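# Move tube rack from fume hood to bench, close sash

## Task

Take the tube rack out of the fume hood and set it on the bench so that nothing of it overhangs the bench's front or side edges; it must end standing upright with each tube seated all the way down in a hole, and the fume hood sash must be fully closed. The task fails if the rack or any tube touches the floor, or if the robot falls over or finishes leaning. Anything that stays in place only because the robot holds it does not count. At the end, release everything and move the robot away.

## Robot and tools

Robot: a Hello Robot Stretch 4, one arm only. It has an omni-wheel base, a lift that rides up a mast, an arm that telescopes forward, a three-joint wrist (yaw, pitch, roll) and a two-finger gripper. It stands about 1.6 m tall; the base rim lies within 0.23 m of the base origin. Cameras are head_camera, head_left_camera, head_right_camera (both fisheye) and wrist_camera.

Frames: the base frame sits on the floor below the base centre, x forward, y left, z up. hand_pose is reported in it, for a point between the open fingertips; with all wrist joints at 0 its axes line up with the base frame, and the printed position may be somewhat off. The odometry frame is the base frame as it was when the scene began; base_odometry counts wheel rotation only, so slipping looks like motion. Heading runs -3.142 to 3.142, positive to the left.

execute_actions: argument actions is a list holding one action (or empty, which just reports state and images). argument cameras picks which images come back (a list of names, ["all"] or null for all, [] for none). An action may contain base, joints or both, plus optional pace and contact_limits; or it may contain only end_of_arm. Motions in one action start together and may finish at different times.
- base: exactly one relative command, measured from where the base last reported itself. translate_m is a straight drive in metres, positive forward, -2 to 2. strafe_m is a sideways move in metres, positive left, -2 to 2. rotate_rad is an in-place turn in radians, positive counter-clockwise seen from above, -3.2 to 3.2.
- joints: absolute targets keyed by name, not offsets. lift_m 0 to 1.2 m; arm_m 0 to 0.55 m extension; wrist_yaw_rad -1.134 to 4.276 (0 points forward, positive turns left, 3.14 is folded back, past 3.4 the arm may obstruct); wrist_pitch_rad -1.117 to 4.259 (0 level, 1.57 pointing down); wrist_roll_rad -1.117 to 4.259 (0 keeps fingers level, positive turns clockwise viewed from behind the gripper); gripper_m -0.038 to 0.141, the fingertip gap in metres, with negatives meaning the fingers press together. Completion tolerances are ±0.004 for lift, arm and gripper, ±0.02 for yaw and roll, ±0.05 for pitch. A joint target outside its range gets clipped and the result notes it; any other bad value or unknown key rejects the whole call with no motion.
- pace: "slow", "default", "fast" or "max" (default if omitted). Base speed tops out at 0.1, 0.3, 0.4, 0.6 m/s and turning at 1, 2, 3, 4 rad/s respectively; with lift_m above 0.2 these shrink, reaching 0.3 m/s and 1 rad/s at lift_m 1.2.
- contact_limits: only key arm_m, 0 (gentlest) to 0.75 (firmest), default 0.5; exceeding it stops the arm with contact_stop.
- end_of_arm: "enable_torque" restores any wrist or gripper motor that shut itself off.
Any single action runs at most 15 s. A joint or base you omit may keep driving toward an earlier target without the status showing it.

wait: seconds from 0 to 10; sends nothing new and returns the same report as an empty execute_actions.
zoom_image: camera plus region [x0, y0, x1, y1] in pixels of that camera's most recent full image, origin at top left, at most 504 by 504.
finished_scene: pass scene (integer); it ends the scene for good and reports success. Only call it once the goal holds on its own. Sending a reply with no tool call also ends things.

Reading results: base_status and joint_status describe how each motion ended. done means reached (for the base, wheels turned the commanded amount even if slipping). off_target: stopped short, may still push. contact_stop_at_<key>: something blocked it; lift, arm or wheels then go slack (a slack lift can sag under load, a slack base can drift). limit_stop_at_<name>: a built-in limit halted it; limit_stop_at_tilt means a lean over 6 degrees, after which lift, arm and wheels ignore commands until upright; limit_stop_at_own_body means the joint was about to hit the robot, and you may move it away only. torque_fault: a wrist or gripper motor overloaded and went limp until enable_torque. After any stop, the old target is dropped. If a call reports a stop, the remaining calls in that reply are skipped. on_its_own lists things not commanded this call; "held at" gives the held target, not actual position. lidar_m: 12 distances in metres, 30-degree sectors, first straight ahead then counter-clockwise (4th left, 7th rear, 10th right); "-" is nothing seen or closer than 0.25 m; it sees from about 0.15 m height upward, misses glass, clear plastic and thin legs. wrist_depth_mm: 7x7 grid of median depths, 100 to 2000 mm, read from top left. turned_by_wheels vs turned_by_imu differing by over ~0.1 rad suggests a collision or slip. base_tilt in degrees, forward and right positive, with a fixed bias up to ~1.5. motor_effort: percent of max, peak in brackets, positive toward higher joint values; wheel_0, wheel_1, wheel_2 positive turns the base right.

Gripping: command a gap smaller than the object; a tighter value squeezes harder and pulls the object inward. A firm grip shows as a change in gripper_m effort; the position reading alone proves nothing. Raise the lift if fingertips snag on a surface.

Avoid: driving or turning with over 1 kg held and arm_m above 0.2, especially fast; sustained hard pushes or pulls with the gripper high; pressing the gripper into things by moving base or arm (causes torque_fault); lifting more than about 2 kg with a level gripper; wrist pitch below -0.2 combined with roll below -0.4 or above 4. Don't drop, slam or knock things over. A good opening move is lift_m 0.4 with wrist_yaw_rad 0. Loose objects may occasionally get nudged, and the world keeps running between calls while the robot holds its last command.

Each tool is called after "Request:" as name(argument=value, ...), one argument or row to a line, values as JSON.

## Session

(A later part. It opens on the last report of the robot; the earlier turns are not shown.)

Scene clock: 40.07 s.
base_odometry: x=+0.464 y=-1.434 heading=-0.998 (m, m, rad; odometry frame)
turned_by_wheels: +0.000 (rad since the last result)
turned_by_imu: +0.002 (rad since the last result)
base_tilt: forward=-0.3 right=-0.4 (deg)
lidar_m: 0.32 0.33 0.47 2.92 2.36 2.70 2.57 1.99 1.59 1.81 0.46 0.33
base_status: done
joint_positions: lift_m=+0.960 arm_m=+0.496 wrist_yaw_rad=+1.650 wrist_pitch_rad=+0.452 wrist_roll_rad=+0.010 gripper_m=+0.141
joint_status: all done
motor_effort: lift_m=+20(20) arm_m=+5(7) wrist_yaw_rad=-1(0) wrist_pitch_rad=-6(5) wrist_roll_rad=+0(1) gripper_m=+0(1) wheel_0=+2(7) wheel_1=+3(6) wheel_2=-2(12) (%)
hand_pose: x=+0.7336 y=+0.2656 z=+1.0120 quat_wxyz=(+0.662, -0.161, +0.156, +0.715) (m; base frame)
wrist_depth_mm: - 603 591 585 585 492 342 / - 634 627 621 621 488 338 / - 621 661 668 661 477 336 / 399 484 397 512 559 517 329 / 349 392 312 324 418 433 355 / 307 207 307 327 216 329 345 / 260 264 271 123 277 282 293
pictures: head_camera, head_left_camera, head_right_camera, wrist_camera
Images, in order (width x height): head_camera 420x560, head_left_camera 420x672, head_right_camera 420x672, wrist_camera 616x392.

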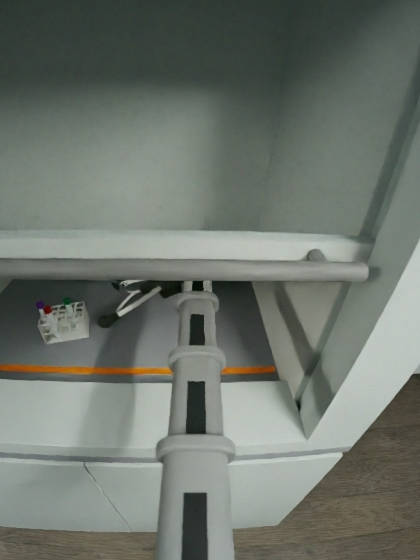

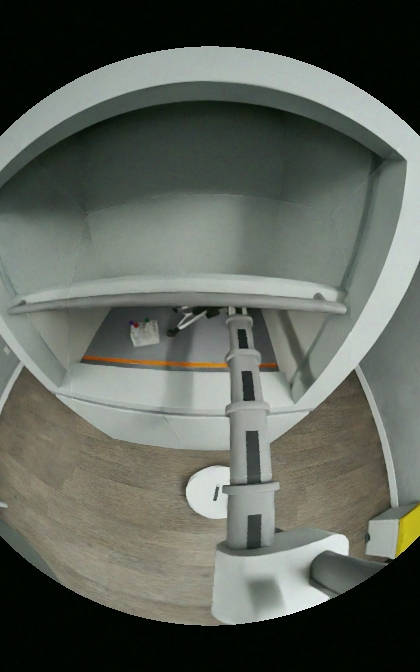

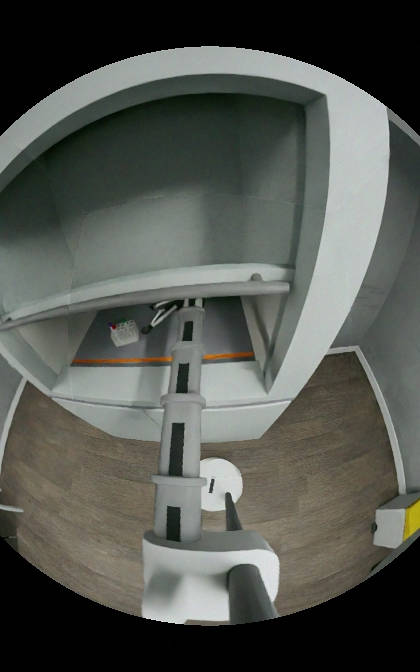

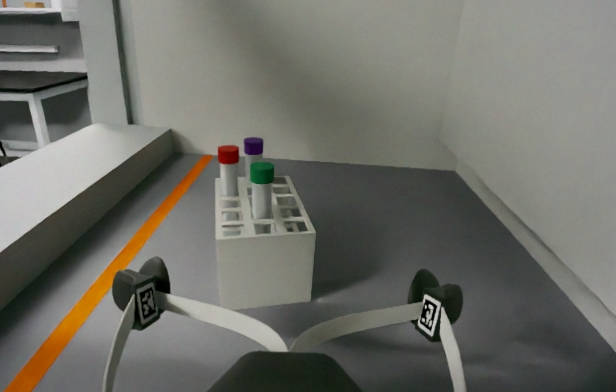

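Request:
execute_actions(
  actions=[
    {"base":{"strafe_m":0.07},"joints":{"arm_m":0.472,"lift_m":0.9},"pace":"slow"},
  ],
  cameras=["head_camera","wrist_camera"],
)

Scene clock: 42.17 s.
base_odometry: x=+0.522 y=-1.396 heading=-0.998 (m, m, rad; odometry frame)
turned_by_wheels: +0.000 (rad since the last result)
turned_by_imu: +0.001 (rad since the last result)
base_tilt: forward=-0.2 right=-0.4 (deg)
lidar_m: 0.31 0.32 0.46 2.84 2.32 2.71 2.57 2.05 1.63 1.87 0.47 0.32
base_status: done
joint_positions: lift_m=+0.900 arm_m=+0.473 wrist_yaw_rad=+1.650 wrist_pitch_rad=+0.452 wrist_roll_rad=+0.010 gripper_m=+0.141
joint_status: all done
motor_effort: lift_m=+15(20) arm_m=-5(7) wrist_yaw_rad=+0(0) wrist_pitch_rad=-5(5) wrist_roll_rad=+1(2) gripper_m=+2(1) wheel_0=-4(7) wheel_1=+3(7) wheel_2=+0(2) (%)
hand_pose: x=+0.7105 y=+0.2656 z=+0.9523 quat_wxyz=(+0.662, -0.161, +0.156, +0.715) (m; base frame)
wrist_depth_mm: - 530 530 525 521 508 370 / - 564 559 554 559 530 368 / 387 473 304 332 580 559 366 / 325 382 282 234 421 436 415 / 282 293 216 222 315 322 327 / 229 208 224 235 216 246 257 / 195 198 202 123 208 210 216
pictures: head_camera, wrist_camera
Images, in order (width x height): head_camera 420x560, wrist_camera 616x392.

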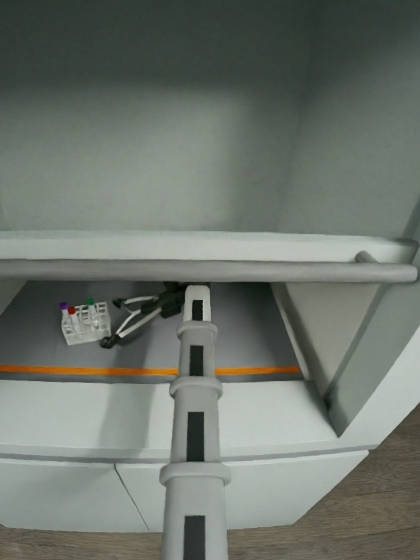

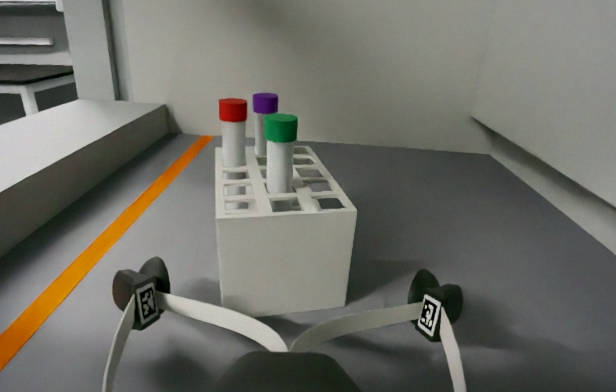

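Request:
execute_actions(
  actions=[
    {"joints":{"arm_m":0.5,"wrist_yaw_rad":1.82},"pace":"slow"},
  ],
  cameras=["wrist_camera"],
)

Scene clock: 44.00 s.
base_odometry: x=+0.522 y=-1.396 heading=-0.998 (m, m, rad; odometry frame)
turned_by_wheels: +0.000 (rad since the last result)
turned_by_imu: +0.001 (rad since the last result)
base_tilt: forward=-0.2 right=-0.4 (deg)
lidar_m: 0.31 0.32 0.46 2.85 2.32 2.71 2.59 2.05 1.64 1.89 0.48 0.33
base_status: not commanded
joint_positions: lift_m=+0.900 arm_m=+0.499 wrist_yaw_rad=+1.819 wrist_pitch_rad=+0.452 wrist_roll_rad=+0.010 gripper_m=+0.141
joint_status: all done
motor_effort: lift_m=+16(15) arm_m=+5(5) wrist_yaw_rad=+2(3) wrist_pitch_rad=-6(5) wrist_roll_rad=+0(0) gripper_m=+1(0) wheel_0=-4(3) wheel_1=+3(3) wheel_2=+0(0) (%)
hand_pose: x=+0.6908 y=+0.2730 z=+0.9523 quat_wxyz=(+0.599, -0.174, +0.142, +0.769) (m; base frame)
wrist_depth_mm: - - 549 521 500 480 462 / - - 580 549 535 508 473 / 387 433 530 270 559 539 496 / 296 362 389 237 421 436 455 / 273 291 286 208 289 322 329 / 229 208 224 223 216 246 259 / 195 198 202 123 209 211 216
pictures: wrist_camera
Images, in order (width x height): wrist_camera 616x392.

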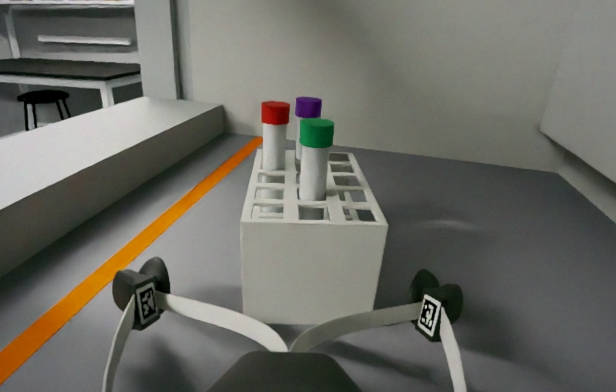

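Request:
execute_actions(
  actions=[
    {"base":{"strafe_m":0.075},"pace":"slow"},
  ],
  cameras=["head_camera","wrist_camera"],
)

Scene clock: 46.10 s.
base_odometry: x=+0.585 y=-1.356 heading=-0.998 (m, m, rad; odometry frame)
turned_by_wheels: +0.000 (rad since the last result)
turned_by_imu: +0.001 (rad since the last result)
base_tilt: forward=-0.2 right=-0.5 (deg)
lidar_m: 0.31 0.33 0.45 2.76 2.24 2.71 2.59 2.16 1.71 1.96 0.46 0.34
base_status: done
joint_positions: lift_m=+0.900 arm_m=+0.499 wrist_yaw_rad=+1.819 wrist_pitch_rad=+0.452 wrist_roll_rad=+0.010 gripper_m=+0.141
joint_status: not commanded
motor_effort: lift_m=+15(16) arm_m=+5(5) wrist_yaw_rad=+1(1) wrist_pitch_rad=-5(4) wrist_roll_rad=+1(0) gripper_m=+0(1) wheel_0=-4(5) wheel_1=+3(8) wheel_2=+0(2) (%)
hand_pose: x=+0.6908 y=+0.2730 z=+0.9523 quat_wxyz=(+0.599, -0.174, +0.142, +0.769) (m; base frame)
wrist_depth_mm: - 512 473 452 439 418 402 / - 549 508 488 462 439 427 / 389 433 492 500 488 473 452 / 300 359 353 212 421 439 452 / 274 291 250 185 304 324 330 / 229 207 176 175 193 245 259 / 195 198 193 124 208 211 216
pictures: head_camera, wrist_camera
Images, in order (width x height): head_camera 420x560, wrist_camera 616x392.

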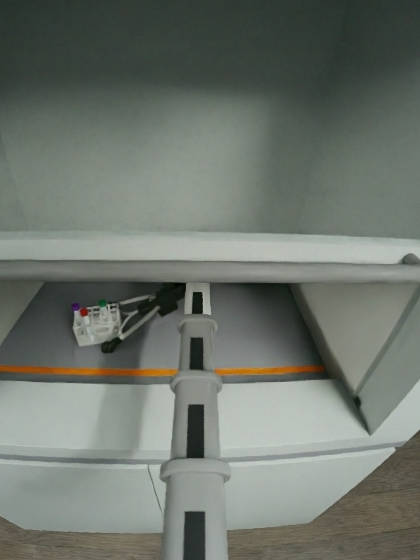

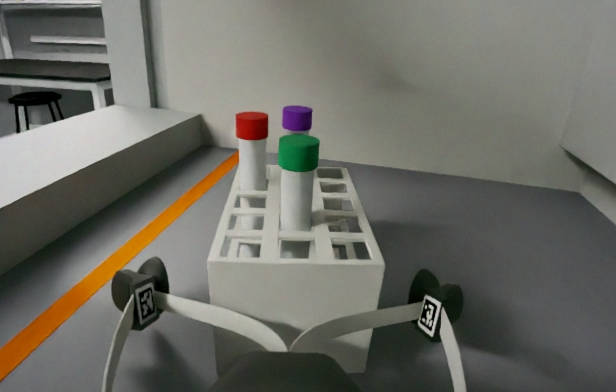

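Request:
execute_actions(
  actions=[
    {"base":{"strafe_m":0.01},"joints":{"gripper_m":0.045},"pace":"slow"},
  ],
  cameras=["head_camera","wrist_camera"],
)

Scene clock: 51.10 s.
base_odometry: x=+0.593 y=-1.350 heading=-0.998 (m, m, rad; odometry frame)
turned_by_wheels: +0.000 (rad since the last result)
turned_by_imu: +0.002 (rad since the last result)
base_tilt: forward=-0.2 right=-0.4 (deg)
lidar_m: 0.30 0.33 0.45 2.77 2.24 2.69 2.58 2.18 1.70 1.96 0.47 0.33
base_status: done
joint_positions: lift_m=+0.900 arm_m=+0.499 wrist_yaw_rad=+1.820 wrist_pitch_rad=+0.452 wrist_roll_rad=+0.010 gripper_m=+0.045
joint_status: all done
motor_effort: lift_m=+16(15) arm_m=+5(5) wrist_yaw_rad=+1(1) wrist_pitch_rad=-7(5) wrist_roll_rad=+0(1) gripper_m=-18(15) wheel_0=-2(5) wheel_1=+2(7) wheel_2=+0(1) (%)
hand_pose: x=+0.6908 y=+0.2730 z=+0.9523 quat_wxyz=(+0.599, -0.174, +0.142, +0.769) (m; base frame)
wrist_depth_mm: - 500 469 442 430 410 394 / - 535 500 473 452 430 415 / 384 433 496 488 480 459 442 / 297 362 347 204 424 436 452 / 274 291 208 171 301 322 327 / 230 225 179 179 183 254 258 / 195 193 193 122 202 211 216
pictures: head_camera, wrist_camera
Images, in order (width x height): head_camera 420x560, wrist_camera 616x392.

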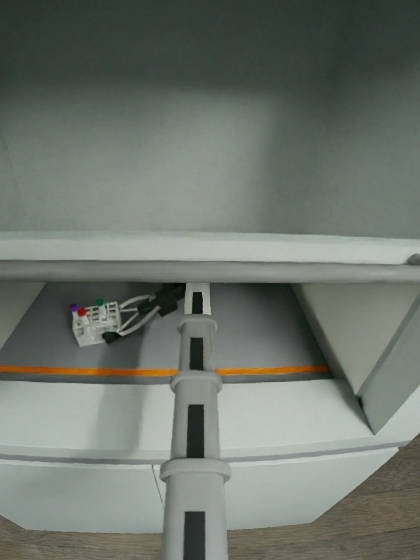

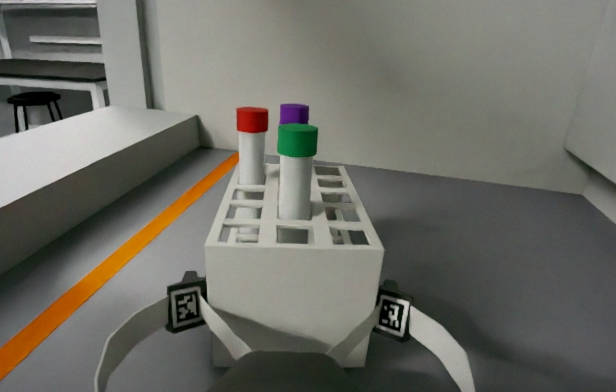

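Request:
execute_actions(
  actions=[
    {"joints":{"lift_m":0.96},"pace":"slow"},
  ],
  cameras=["head_camera","wrist_camera"],
)

Scene clock: 52.67 s.
base_odometry: x=+0.593 y=-1.350 heading=-0.998 (m, m, rad; odometry frame)
turned_by_wheels: +0.000 (rad since the last result)
turned_by_imu: +0.001 (rad since the last result)
base_tilt: forward=-0.2 right=-0.5 (deg)
lidar_m: 0.31 0.32 0.44 2.75 2.25 2.71 2.58 2.17 1.70 1.96 0.48 0.33
base_status: not commanded
joint_positions: lift_m=+0.960 arm_m=+0.499 wrist_yaw_rad=+1.820 wrist_pitch_rad=+0.453 wrist_roll_rad=+0.010 gripper_m=+0.045
joint_status: all done
motor_effort: lift_m=+20(15) arm_m=+5(5) wrist_yaw_rad=+1(1) wrist_pitch_rad=-8(6) wrist_roll_rad=+1(0) gripper_m=-17(16) wheel_0=-2(2) wheel_1=+2(2) wheel_2=+0(0) (%)
hand_pose: x=+0.6909 y=+0.2729 z=+1.0117 quat_wxyz=(+0.599, -0.174, +0.142, +0.768) (m; base frame)
wrist_depth_mm: - 500 469 445 427 410 394 / - 525 500 477 452 430 415 / - 554 525 484 480 455 439 / 392 430 492 200 508 492 462 / 314 373 172 172 404 430 439 / 294 301 178 179 184 340 343 / 260 256 257 122 270 282 293
pictures: head_camera, wrist_camera
Images, in order (width x height): head_camera 420x560, wrist_camera 616x392.

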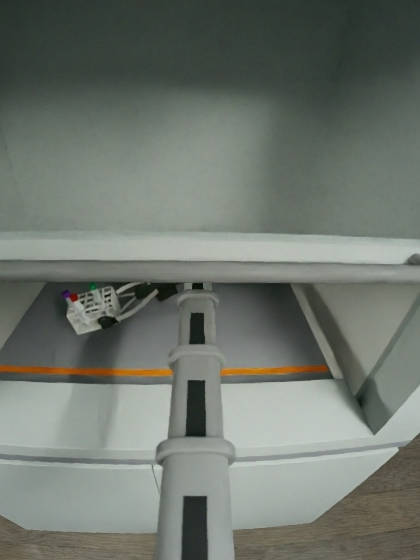

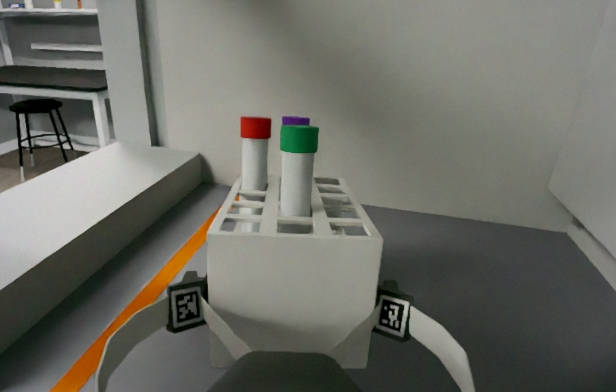

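Request:
execute_actions(
  actions=[
    {"joints":{"lift_m":0.965,"wrist_pitch_rad":0.39},"pace":"slow"},
  ],
  cameras=["head_camera","wrist_camera"],
)

Request:
execute_actions(
  actions=[
    {"joints":{"arm_m":0.25},"pace":"slow"},
  ],
  cameras=["head_camera","wrist_camera"],
)

Scene clock: 53.60 s.
base_odometry: x=+0.593 y=-1.350 heading=-0.998 (m, m, rad; odometry frame)
turned_by_wheels: +0.000 (rad since the last result)
turned_by_imu: +0.000 (rad since the last result)
base_tilt: forward=-0.2 right=-0.5 (deg)
lidar_m: 0.30 0.34 0.45 2.75 2.23 2.71 2.57 2.18 1.71 1.96 0.48 0.34
base_status: not commanded
joint_positions: lift_m=+0.965 arm_m=+0.499 wrist_yaw_rad=+1.820 wrist_pitch_rad=+0.394 wrist_roll_rad=+0.010 gripper_m=+0.045
joint_status: all done
motor_effort: lift_m=+21(23) arm_m=+5(5) wrist_yaw_rad=+1(1) wrist_pitch_rad=-8(10) wrist_roll_rad=+1(0) gripper_m=-17(17) wheel_0=-2(2) wheel_1=+3(2) wheel_2=+0(0) (%)
hand_pose: x=+0.6891 y=+0.2797 z=+1.0323 quat_wxyz=(+0.603, -0.151, +0.124, +0.773) (m; base frame)
wrist_depth_mm: - 504 469 452 430 413 397 / - 530 496 473 452 430 418 / - 564 525 484 477 452 433 / - 484 530 200 504 484 449 / 343 402 172 172 459 496 473 / 304 332 179 179 184 379 387 / 283 282 281 122 294 307 315
pictures: head_camera, wrist_camera
Images, in order (width x height): head_camera 420x560, wrist_camera 616x392.

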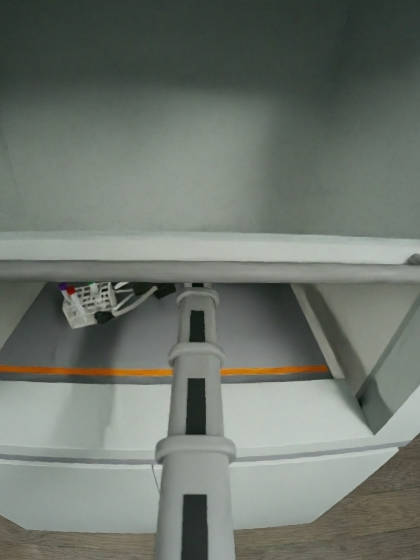

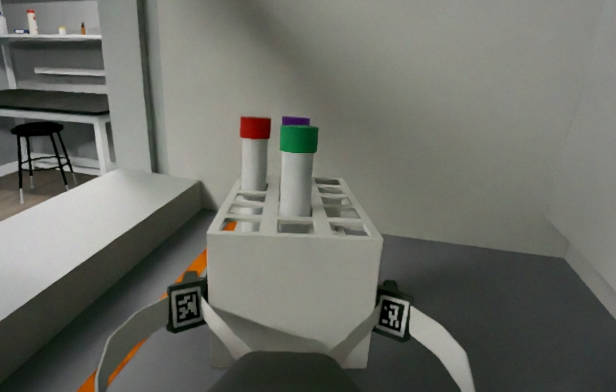

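Scene clock: 57.37 s.
base_odometry: x=+0.593 y=-1.350 heading=-0.998 (m, m, rad; odometry frame)
turned_by_wheels: +0.000 (rad since the last result)
turned_by_imu: +0.002 (rad since the last result)
base_tilt: forward=-0.3 right=-0.4 (deg)
lidar_m: 0.30 0.33 0.46 2.77 2.25 2.69 2.59 2.17 1.72 1.96 0.47 0.33
base_status: not commanded
joint_positions: lift_m=+0.965 arm_m=+0.251 wrist_yaw_rad=+1.820 wrist_pitch_rad=+0.394 wrist_roll_rad=+0.010 gripper_m=+0.045
joint_status: all done
motor_effort: lift_m=+21(21) arm_m=-5(6) wrist_yaw_rad=+1(1) wrist_pitch_rad=-9(10) wrist_roll_rad=+1(0) gripper_m=-19(17) wheel_0=-2(2) wheel_1=+3(2) wheel_2=+0(0) (%)
hand_pose: x=+0.4410 y=+0.2797 z=+1.0323 quat_wxyz=(+0.603, -0.151, +0.124, +0.773) (m; base frame)
wrist_depth_mm: - - - 452 424 407 392 / - - - 473 449 424 413 / - - - 484 469 449 433 / - - - 200 496 477 455 / - - 172 172 462 488 473 / 1576 1576 178 179 184 382 384 / 1336 229 226 122 296 309 317
pictures: head_camera, wrist_camera
Images, in order (width x height): head_camera 420x560, wrist_camera 616x392.

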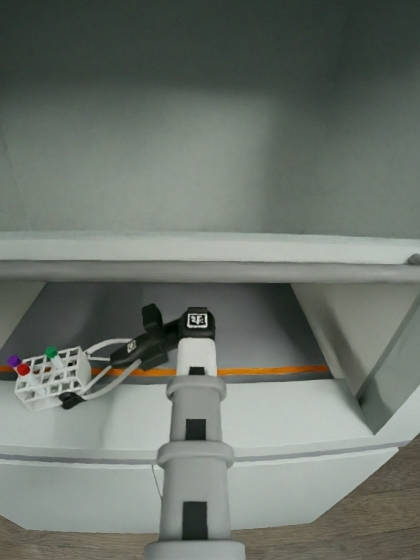

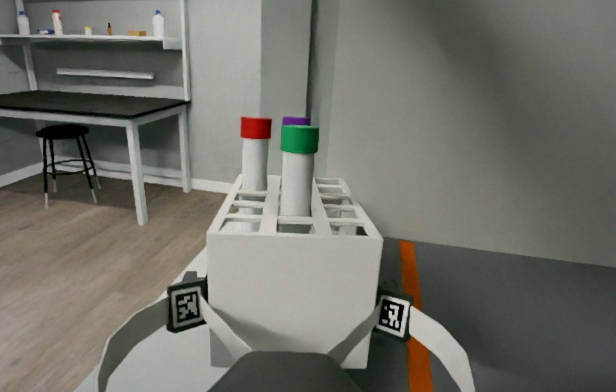

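Request:
execute_actions(
  actions=[
    {"joints":{"arm_m":0.0},"pace":"slow"},
  ],
  cameras=["head_camera","head_left_camera","wrist_camera"],
)

Scene clock: 66.63 s.
base_odometry: x=+0.593 y=-1.350 heading=-0.998 (m, m, rad; odometry frame)
turned_by_wheels: +0.000 (rad since the last result)
turned_by_imu: +0.003 (rad since the last result)
base_tilt: forward=-0.3 right=-0.5 (deg)
lidar_m: 0.32 0.33 0.31 2.76 2.22 2.68 2.61 2.20 1.71 1.96 0.47 0.33
base_status: not commanded
joint_positions: lift_m=+0.965 arm_m=+0.001 wrist_yaw_rad=+1.820 wrist_pitch_rad=+0.394 wrist_roll_rad=+0.010 gripper_m=+0.045
joint_status: all done
motor_effort: lift_m=+21(21) arm_m=-5(7) wrist_yaw_rad=+1(1) wrist_pitch_rad=-9(9) wrist_roll_rad=+1(1) gripper_m=-17(17) wheel_0=-2(2) wheel_1=+2(2) wheel_2=+0(0) (%)
hand_pose: x=+0.1910 y=+0.2797 z=+1.0323 quat_wxyz=(+0.603, -0.151, +0.124, +0.773) (m; base frame)
wrist_depth_mm: - - - - - 407 397 / - - - - - 430 407 / - - - - - 449 427 / - - - 200 - 473 449 / - - 172 172 544 399 430 / 1618 1537 179 179 184 309 312 / 1336 1336 1336 122 597 251 260
pictures: head_camera, head_left_camera, wrist_camera
Images, in order (width x height): head_camera 420x560, head_left_camera 420x672, wrist_camera 616x392.

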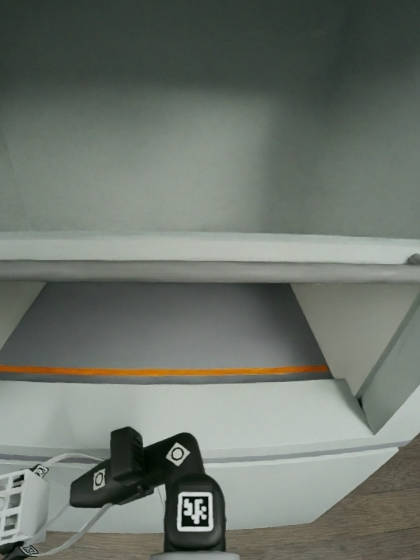

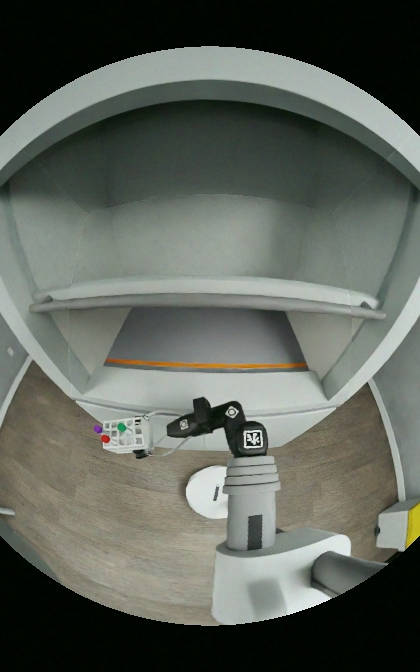

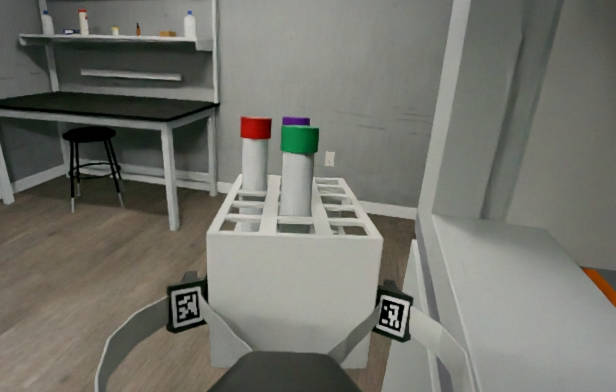

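Request:
execute_actions(
  actions=[
    {"base":{"rotate_rad":2.45},"pace":"slow"},
  ],
  cameras=["head_camera","head_left_camera"],
)

Scene clock: 71.40 s.
base_odometry: x=+0.593 y=-1.350 heading=+1.451 (m, m, rad; odometry frame)
turned_by_wheels: +2.449 (rad since the last result)
turned_by_imu: +2.495 (rad since the last result)
base_tilt: forward=-0.3 right=-0.4 (deg)
lidar_m: 2.41 2.55 0.29 1.72 1.70 0.59 0.36 0.30 0.30 0.38 0.74 2.23
base_status: done
joint_positions: lift_m=+0.965 arm_m=+0.001 wrist_yaw_rad=+1.820 wrist_pitch_rad=+0.394 wrist_roll_rad=+0.010 gripper_m=+0.045
joint_status: not commanded
motor_effort: lift_m=+20(20) arm_m=-5(5) wrist_yaw_rad=+1(1) wrist_pitch_rad=-9(9) wrist_roll_rad=+1(1) gripper_m=-18(16) wheel_0=-4(5) wheel_1=-3(6) wheel_2=-5(10) (%)
hand_pose: x=+0.1910 y=+0.2797 z=+1.0323 quat_wxyz=(+0.603, -0.151, +0.124, +0.774) (m; base frame)
wrist_depth_mm: 1537 1661 1863 - 1808 - - / 1537 1756 1921 - 1921 - - / 1661 1863 - - - - - / 1708 1983 - 200 - - - / 1863 - 172 172 - - - / 1576 1537 178 179 184 1756 1756 / 1308 1336 1336 122 1397 1430 1499
pictures: head_camera, head_left_camera
Images, in order (width x height): head_camera 420x560, head_left_camera 420x672.

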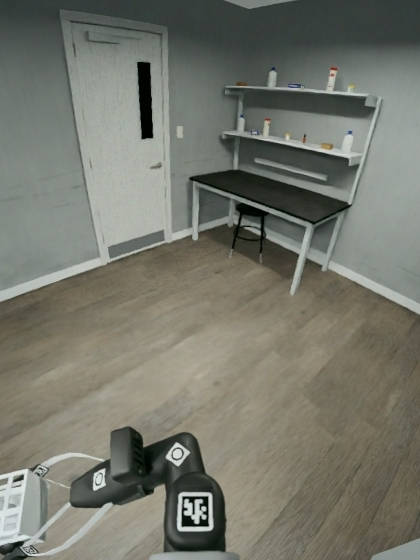

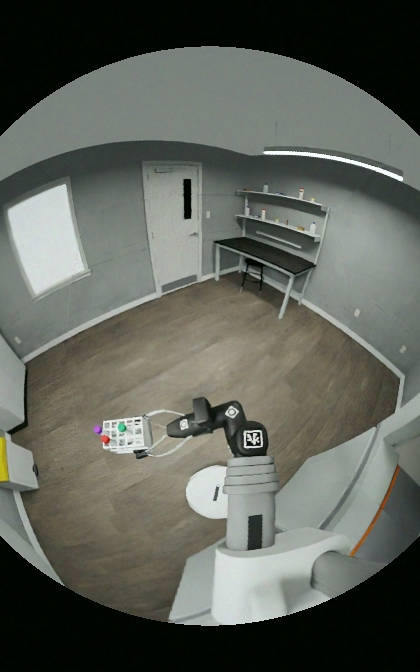

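Request:
execute_actions(
  actions=[
    {"base":{"rotate_rad":-0.17},"pace":"slow"},
  ],
  cameras=[],
)

Request:
execute_actions(
  actions=[
    {"base":{"translate_m":1.9}},
  ],
  cameras=[],
)

Request:
execute_actions(
  actions=[
    {"base":{"rotate_rad":-0.75},"pace":"slow"},
  ],
)

Scene clock: 73.07 s.
base_odometry: x=+0.594 y=-1.350 heading=+1.282 (m, m, rad; odometry frame)
turned_by_wheels: -0.169 (rad since the last result)
turned_by_imu: -0.172 (rad since the last result)
base_tilt: forward=-0.2 right=-0.4 (deg)
lidar_m: 2.25 2.59 0.30 1.89 1.72 1.97 0.40 0.31 0.30 0.35 0.56 2.43
base_status: done
joint_positions: lift_m=+0.965 arm_m=+0.001 wrist_yaw_rad=+1.820 wrist_pitch_rad=+0.394 wrist_roll_rad=+0.010 gripper_m=+0.045
joint_status: not commanded
motor_effort: lift_m=+20(20) arm_m=-5(5) wrist_yaw_rad=+1(0) wrist_pitch_rad=-8(7) wrist_roll_rad=+1(0) gripper_m=-17(18) wheel_0=+2(6) wheel_1=+4(7) wheel_2=+4(11) (%)
hand_pose: x=+0.1909 y=+0.2797 z=+1.0323 quat_wxyz=(+0.603, -0.151, +0.124, +0.774) (m; base frame)
wrist_depth_mm: 1537 1756 - 1863 - - 1921 / 1618 1808 - - - - 1863 / 1708 1921 - - - - 1983 / 1756 1921 1808 200 - - - / 1756 - 172 172 - - - / 1576 1537 179 178 184 1808 1808 / 1336 1366 1336 122 1397 1430 1499
pictures: none
No camera images: the call's "cameras" was empty. Leave "cameras" out to get every camera's image.

Scene clock: 80.90 s.
base_odometry: x=+1.135 y=+0.471 heading=+1.282 (m, m, rad; odometry frame)
turned_by_wheels: +0.000 (rad since the last result)
turned_by_imu: +0.007 (rad since the last result)
base_tilt: forward=-0.2 right=-0.4 (deg)
lidar_m: 0.59 0.91 0.31 1.50 2.36 2.96 1.87 1.71 2.36 1.58 0.50 0.51
base_status: done
joint_positions: lift_m=+0.965 arm_m=+0.001 wrist_yaw_rad=+1.820 wrist_pitch_rad=+0.394 wrist_roll_rad=+0.010 gripper_m=+0.045
joint_status: not commanded
motor_effort: lift_m=+20(20) arm_m=-5(5) wrist_yaw_rad=+0(0) wrist_pitch_rad=-11(9) wrist_roll_rad=+1(0) gripper_m=-18(14) wheel_0=+1(6) wheel_1=+2(8) wheel_2=-3(14) (%)
hand_pose: x=+0.1909 y=+0.2797 z=+1.0324 quat_wxyz=(+0.603, -0.151, +0.124, +0.774) (m; base frame)
wrist_depth_mm: - - - 1661 1308 1060 891 / - - - 1808 1336 1078 917 / - - - 1618 1397 1118 917 / - - - 199 1430 1118 960 / - - 172 172 1397 1182 991 / 1576 1576 179 179 184 1182 1008 / 1366 1336 1336 122 1397 1182 1025
pictures: none
No camera images: the call's "cameras" was empty. Leave "cameras" out to get every camera's image.

Scene clock: 82.90 s.
base_odometry: x=+1.135 y=+0.471 heading=+0.532 (m, m, rad; odometry frame)
turned_by_wheels: -0.749 (rad since the last result)
turned_by_imu: -0.762 (rad since the last result)
base_tilt: forward=-0.3 right=-0.4 (deg)
lidar_m: 0.52 0.53 0.32 1.27 1.37 1.86 3.00 2.32 1.72 2.37 1.94 0.56
base_status: done
joint_positions: lift_m=+0.965 arm_m=+0.001 wrist_yaw_rad=+1.820 wrist_pitch_rad=+0.394 wrist_roll_rad=+0.010 gripper_m=+0.045
joint_status: not commanded
motor_effort: lift_m=+20(20) arm_m=-5(5) wrist_yaw_rad=+1(0) wrist_pitch_rad=-10(9) wrist_roll_rad=+0(1) gripper_m=-17(17) wheel_0=+2(1) wheel_1=+3(7) wheel_2=+5(5) (%)
hand_pose: x=+0.1909 y=+0.2797 z=+1.0324 quat_wxyz=(+0.603, -0.151, +0.124, +0.774) (m; base frame)
wrist_depth_mm: 1308 1255 1182 1118 1098 1078 1042 / 1397 1308 1255 1205 1182 1118 1098 / 1537 1397 1336 1229 1229 1205 1138 / 1618 1499 1397 200 1308 1229 1182 / 1708 1661 172 172 1366 891 831 / 1618 1576 179 179 183 1255 640 / 1366 1308 1336 122 1397 1430 544
pictures: head_camera, head_left_camera, head_right_camera, wrist_camera
Images, in order (width x height): head_camera 420x560, head_left_camera 420x672, head_right_camera 420x672, wrist_camera 616x392.

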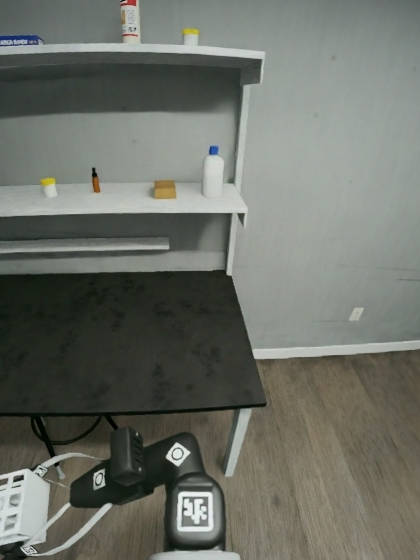

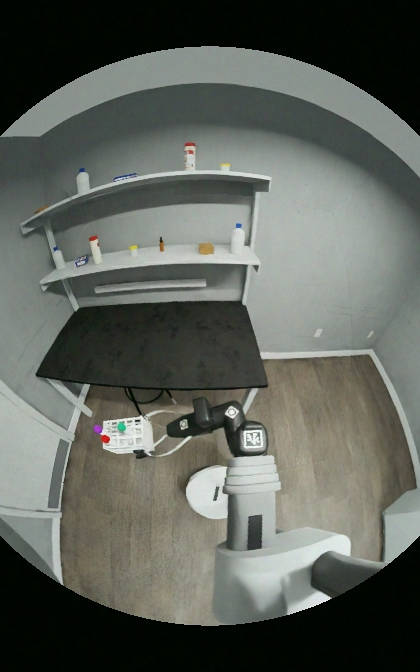

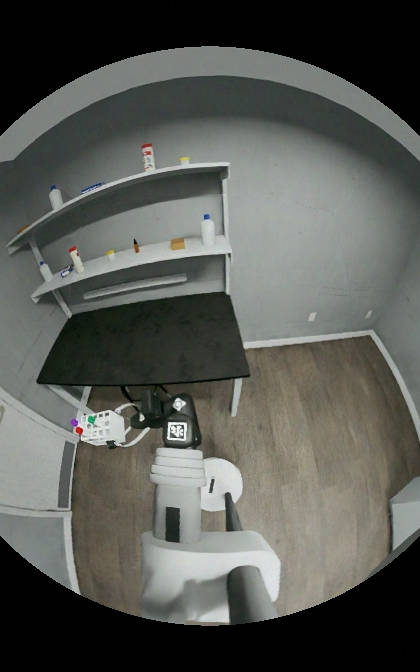

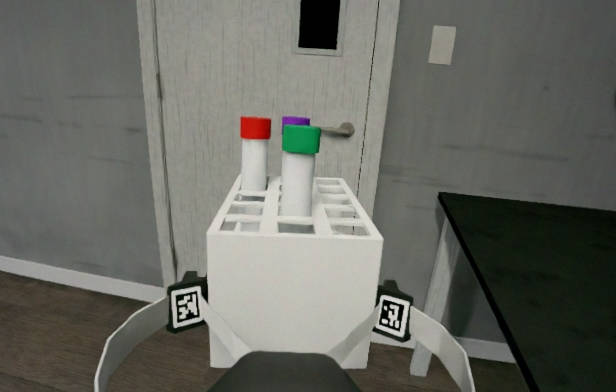

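Request:
execute_actions(
  actions=[
    {"joints":{"arm_m":0.49},"pace":"slow"},
  ],
)

Scene clock: 89.30 s.
base_odometry: x=+1.135 y=+0.471 heading=+0.532 (m, m, rad; odometry frame)
turned_by_wheels: +0.000 (rad since the last result)
turned_by_imu: +0.003 (rad since the last result)
base_tilt: forward=-0.3 right=-0.5 (deg)
lidar_m: 0.52 0.54 0.72 1.29 1.37 1.85 2.99 2.32 1.69 2.37 1.95 0.55
base_status: not commanded
joint_positions: lift_m=+0.965 arm_m=+0.489 wrist_yaw_rad=+1.820 wrist_pitch_rad=+0.394 wrist_roll_rad=+0.010 gripper_m=+0.045
joint_status: all done
motor_effort: lift_m=+20(20) arm_m=+5(6) wrist_yaw_rad=+0(0) wrist_pitch_rad=-9(10) wrist_roll_rad=+0(1) gripper_m=-18(17) wheel_0=+2(2) wheel_1=+3(3) wheel_2=+5(5) (%)
hand_pose: x=+0.6790 y=+0.2797 z=+1.0324 quat_wxyz=(+0.603, -0.151, +0.124, +0.774) (m; base frame)
wrist_depth_mm: 1308 1281 1205 1205 1138 1078 609 / 1430 1336 1308 1255 1182 1138 1042 / 1537 1430 1366 1281 1255 1205 1078 / 1576 1537 1430 200 1098 1160 1025 / 1756 1661 172 172 768 820 842 / 1618 1576 179 179 184 634 640 / 1336 1336 469 122 492 512 535
pictures: head_camera, head_left_camera, head_right_camera, wrist_camera
Images, in order (width x height): head_camera 420x560, head_left_camera 420x672, head_right_camera 420x672, wrist_camera 616x392.

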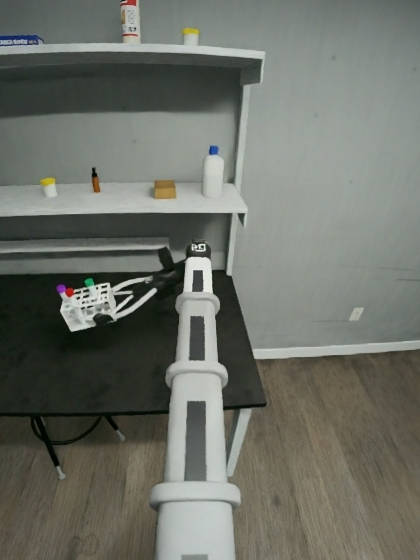

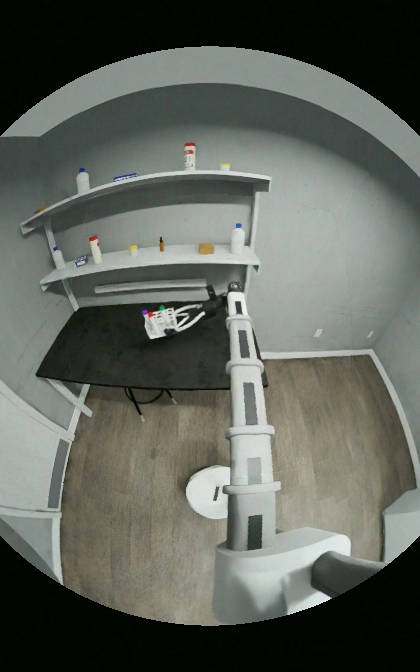

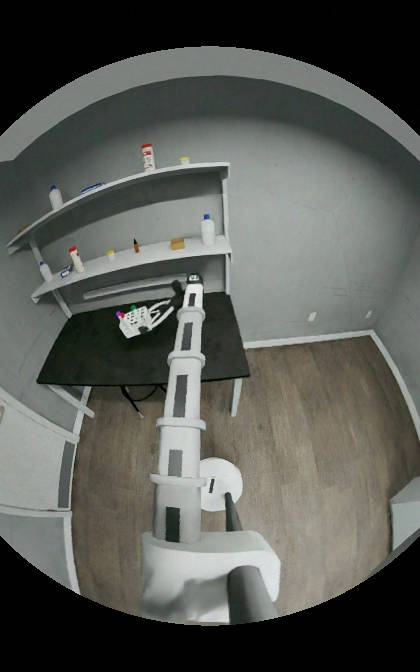

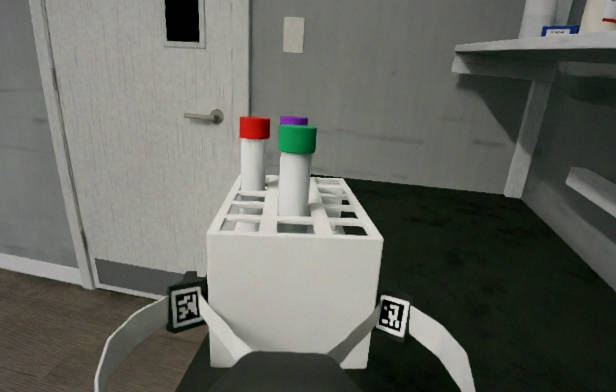

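Request:
execute_actions(
  actions=[
    {"joints":{"lift_m":0.775},"pace":"slow"},
  ],
  cameras=["head_camera","wrist_camera"],
)

Scene clock: 92.00 s.
base_odometry: x=+1.135 y=+0.471 heading=+0.532 (m, m, rad; odometry frame)
turned_by_wheels: +0.000 (rad since the last result)
turned_by_imu: +0.001 (rad since the last result)
base_tilt: forward=-0.3 right=-0.4 (deg)
lidar_m: 0.52 0.51 0.68 1.29 1.38 1.86 3.00 2.30 1.71 2.38 1.96 0.56
base_status: not commanded
joint_positions: lift_m=+0.775 arm_m=+0.489 wrist_yaw_rad=+1.820 wrist_pitch_rad=+0.394 wrist_roll_rad=+0.010 gripper_m=+0.045
joint_status: all done
motor_effort: lift_m=+15(17) arm_m=+5(5) wrist_yaw_rad=+0(0) wrist_pitch_rad=-8(9) wrist_roll_rad=+0(1) gripper_m=-16(18) wheel_0=+2(2) wheel_1=+4(3) wheel_2=+5(5) (%)
hand_pose: x=+0.6790 y=+0.2797 z=+0.8427 quat_wxyz=(+0.603, -0.151, +0.124, +0.774) (m; base frame)
wrist_depth_mm: 1308 1255 1229 1160 1160 1098 991 / 1397 1336 1308 1229 1182 1138 1025 / 1499 1397 1336 768 991 1078 1025 / 1618 1464 1430 200 603 627 654 / 1708 1618 172 172 413 442 452 / 1336 312 179 179 184 342 345 / 1098 253 252 122 265 276 289
pictures: head_camera, wrist_camera
Images, in order (width x height): head_camera 420x560, wrist_camera 616x392.

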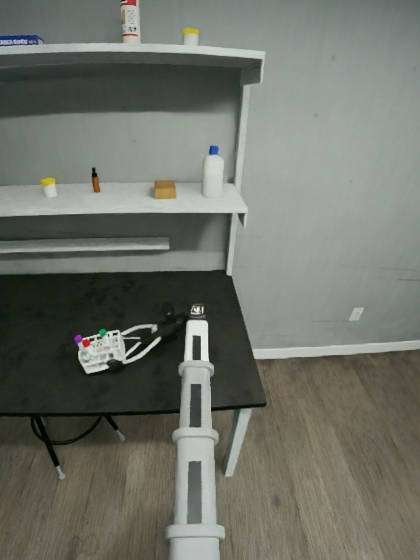

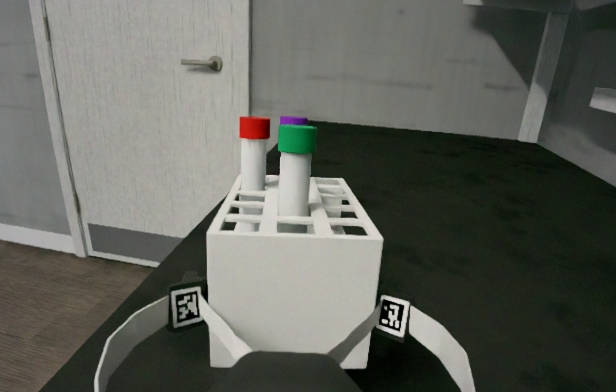

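Request:
execute_actions(
  actions=[
    {"joints":{"lift_m":0.742},"pace":"slow"},
  ],
  cameras=["head_camera","wrist_camera"],
)

Scene clock: 93.33 s.
base_odometry: x=+1.135 y=+0.471 heading=+0.532 (m, m, rad; odometry frame)
turned_by_wheels: +0.000 (rad since the last result)
turned_by_imu: +0.001 (rad since the last result)
base_tilt: forward=-0.2 right=-0.5 (deg)
lidar_m: 0.51 0.54 0.71 1.29 1.36 1.85 3.00 2.33 1.73 2.36 1.97 0.57
base_status: not commanded
joint_positions: lift_m=+0.742 arm_m=+0.489 wrist_yaw_rad=+1.820 wrist_pitch_rad=+0.394 wrist_roll_rad=+0.010 gripper_m=+0.045
joint_status: all done
motor_effort: lift_m=+16(18) arm_m=+5(5) wrist_yaw_rad=+0(1) wrist_pitch_rad=-10(10) wrist_roll_rad=+0(0) gripper_m=-16(16) wheel_0=+2(2) wheel_1=+3(3) wheel_2=+4(5) (%)
hand_pose: x=+0.6790 y=+0.2797 z=+0.8097 quat_wxyz=(+0.603, -0.151, +0.124, +0.774) (m; base frame)
wrist_depth_mm: 1336 1281 1229 1160 1138 1098 991 / 1397 1336 1308 1255 1182 1160 1042 / 1499 1397 1336 654 854 931 960 / 1618 1537 439 200 517 530 559 / 1618 1537 172 172 349 375 384 / 1281 252 178 179 183 290 291 / 216 215 214 122 224 235 241
pictures: head_camera, wrist_camera
Images, in order (width x height): head_camera 420x560, wrist_camera 616x392.

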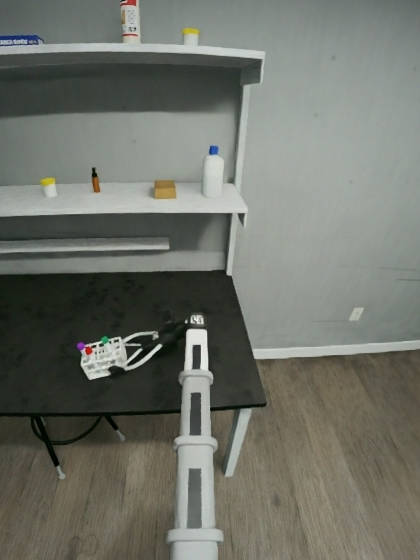

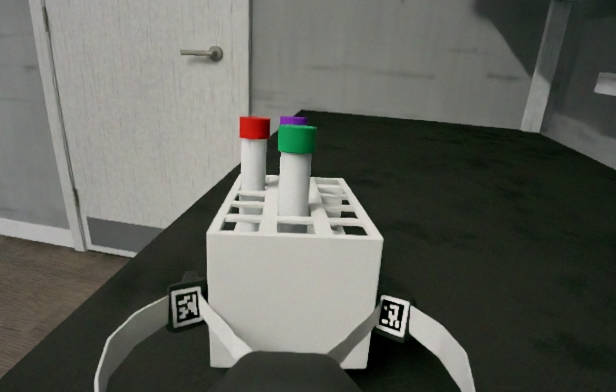

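Request:
execute_actions(
  actions=[
    {"joints":{"lift_m":0.73},"pace":"slow"},
  ],
  cameras=["wrist_camera"],
)

Scene clock: 94.40 s.
base_odometry: x=+1.135 y=+0.471 heading=+0.532 (m, m, rad; odometry frame)
turned_by_wheels: +0.000 (rad since the last result)
turned_by_imu: +0.000 (rad since the last result)
base_tilt: forward=-0.3 right=-0.4 (deg)
lidar_m: 0.51 0.53 0.71 1.28 1.36 1.87 2.99 2.32 1.73 2.37 1.97 0.56
base_status: not commanded
joint_positions: lift_m=+0.730 arm_m=+0.489 wrist_yaw_rad=+1.820 wrist_pitch_rad=+0.394 wrist_roll_rad=+0.010 gripper_m=+0.045
joint_status: all done
motor_effort: lift_m=+16(15) arm_m=+5(5) wrist_yaw_rad=+0(1) wrist_pitch_rad=-8(9) wrist_roll_rad=+0(0) gripper_m=-17(16) wheel_0=+3(3) wheel_1=+4(3) wheel_2=+5(5) (%)
hand_pose: x=+0.6790 y=+0.2797 z=+0.7977 quat_wxyz=(+0.603, -0.151, +0.124, +0.774) (m; base frame)
wrist_depth_mm: 1366 1255 1182 1182 1138 1078 1008 / 1397 1336 1281 1255 1205 1138 1042 / 1499 1397 1366 615 788 866 931 / 1618 1499 410 200 480 500 517 / 1576 338 172 173 327 351 357 / 1281 236 179 179 184 271 274 / 204 201 200 122 210 219 224
pictures: wrist_camera
Images, in order (width x height): wrist_camera 616x392.

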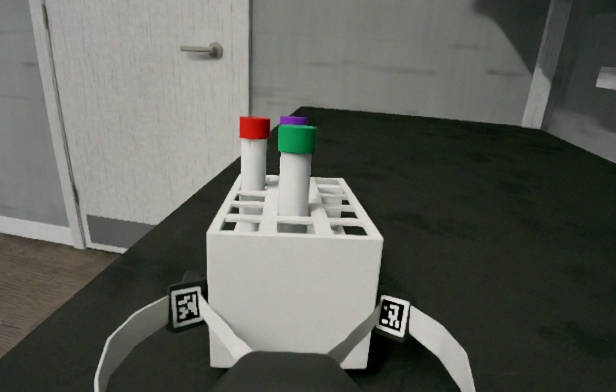

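Request:
execute_actions(
  actions=[
    {"joints":{"lift_m":0.72},"pace":"slow"},
  ],
  cameras=["wrist_camera"],
)

Scene clock: 95.27 s.
base_odometry: x=+1.135 y=+0.471 heading=+0.532 (m, m, rad; odometry frame)
turned_by_wheels: +0.000 (rad since the last result)
turned_by_imu: +0.000 (rad since the last result)
base_tilt: forward=-0.2 right=-0.4 (deg)
lidar_m: 0.52 0.53 0.69 1.28 1.36 1.86 2.99 2.32 1.70 2.37 1.99 0.56
base_status: not commanded
joint_positions: lift_m=+0.720 arm_m=+0.489 wrist_yaw_rad=+1.820 wrist_pitch_rad=+0.393 wrist_roll_rad=+0.010 gripper_m=+0.045
joint_status: all done
motor_effort: lift_m=+15(15) arm_m=+5(6) wrist_yaw_rad=+1(0) wrist_pitch_rad=-8(10) wrist_roll_rad=+1(1) gripper_m=-16(16) wheel_0=+2(2) wheel_1=+3(3) wheel_2=+5(5) (%)
hand_pose: x=+0.6790 y=+0.2798 z=+0.7880 quat_wxyz=(+0.603, -0.151, +0.124, +0.774) (m; base frame)
wrist_depth_mm: 1336 1255 1205 1205 1138 1098 991 / 1397 1336 1255 1229 1205 1138 1042 / 1499 1430 1336 580 750 809 891 / 1576 1499 389 206 455 477 492 / 1618 301 170 170 310 332 340 / 236 223 179 179 184 256 259 / 191 193 189 121 199 207 213
pictures: wrist_camera
Images, in order (width x height): wrist_camera 616x392.

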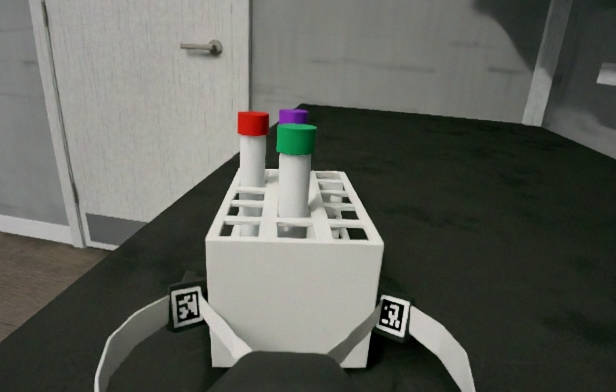

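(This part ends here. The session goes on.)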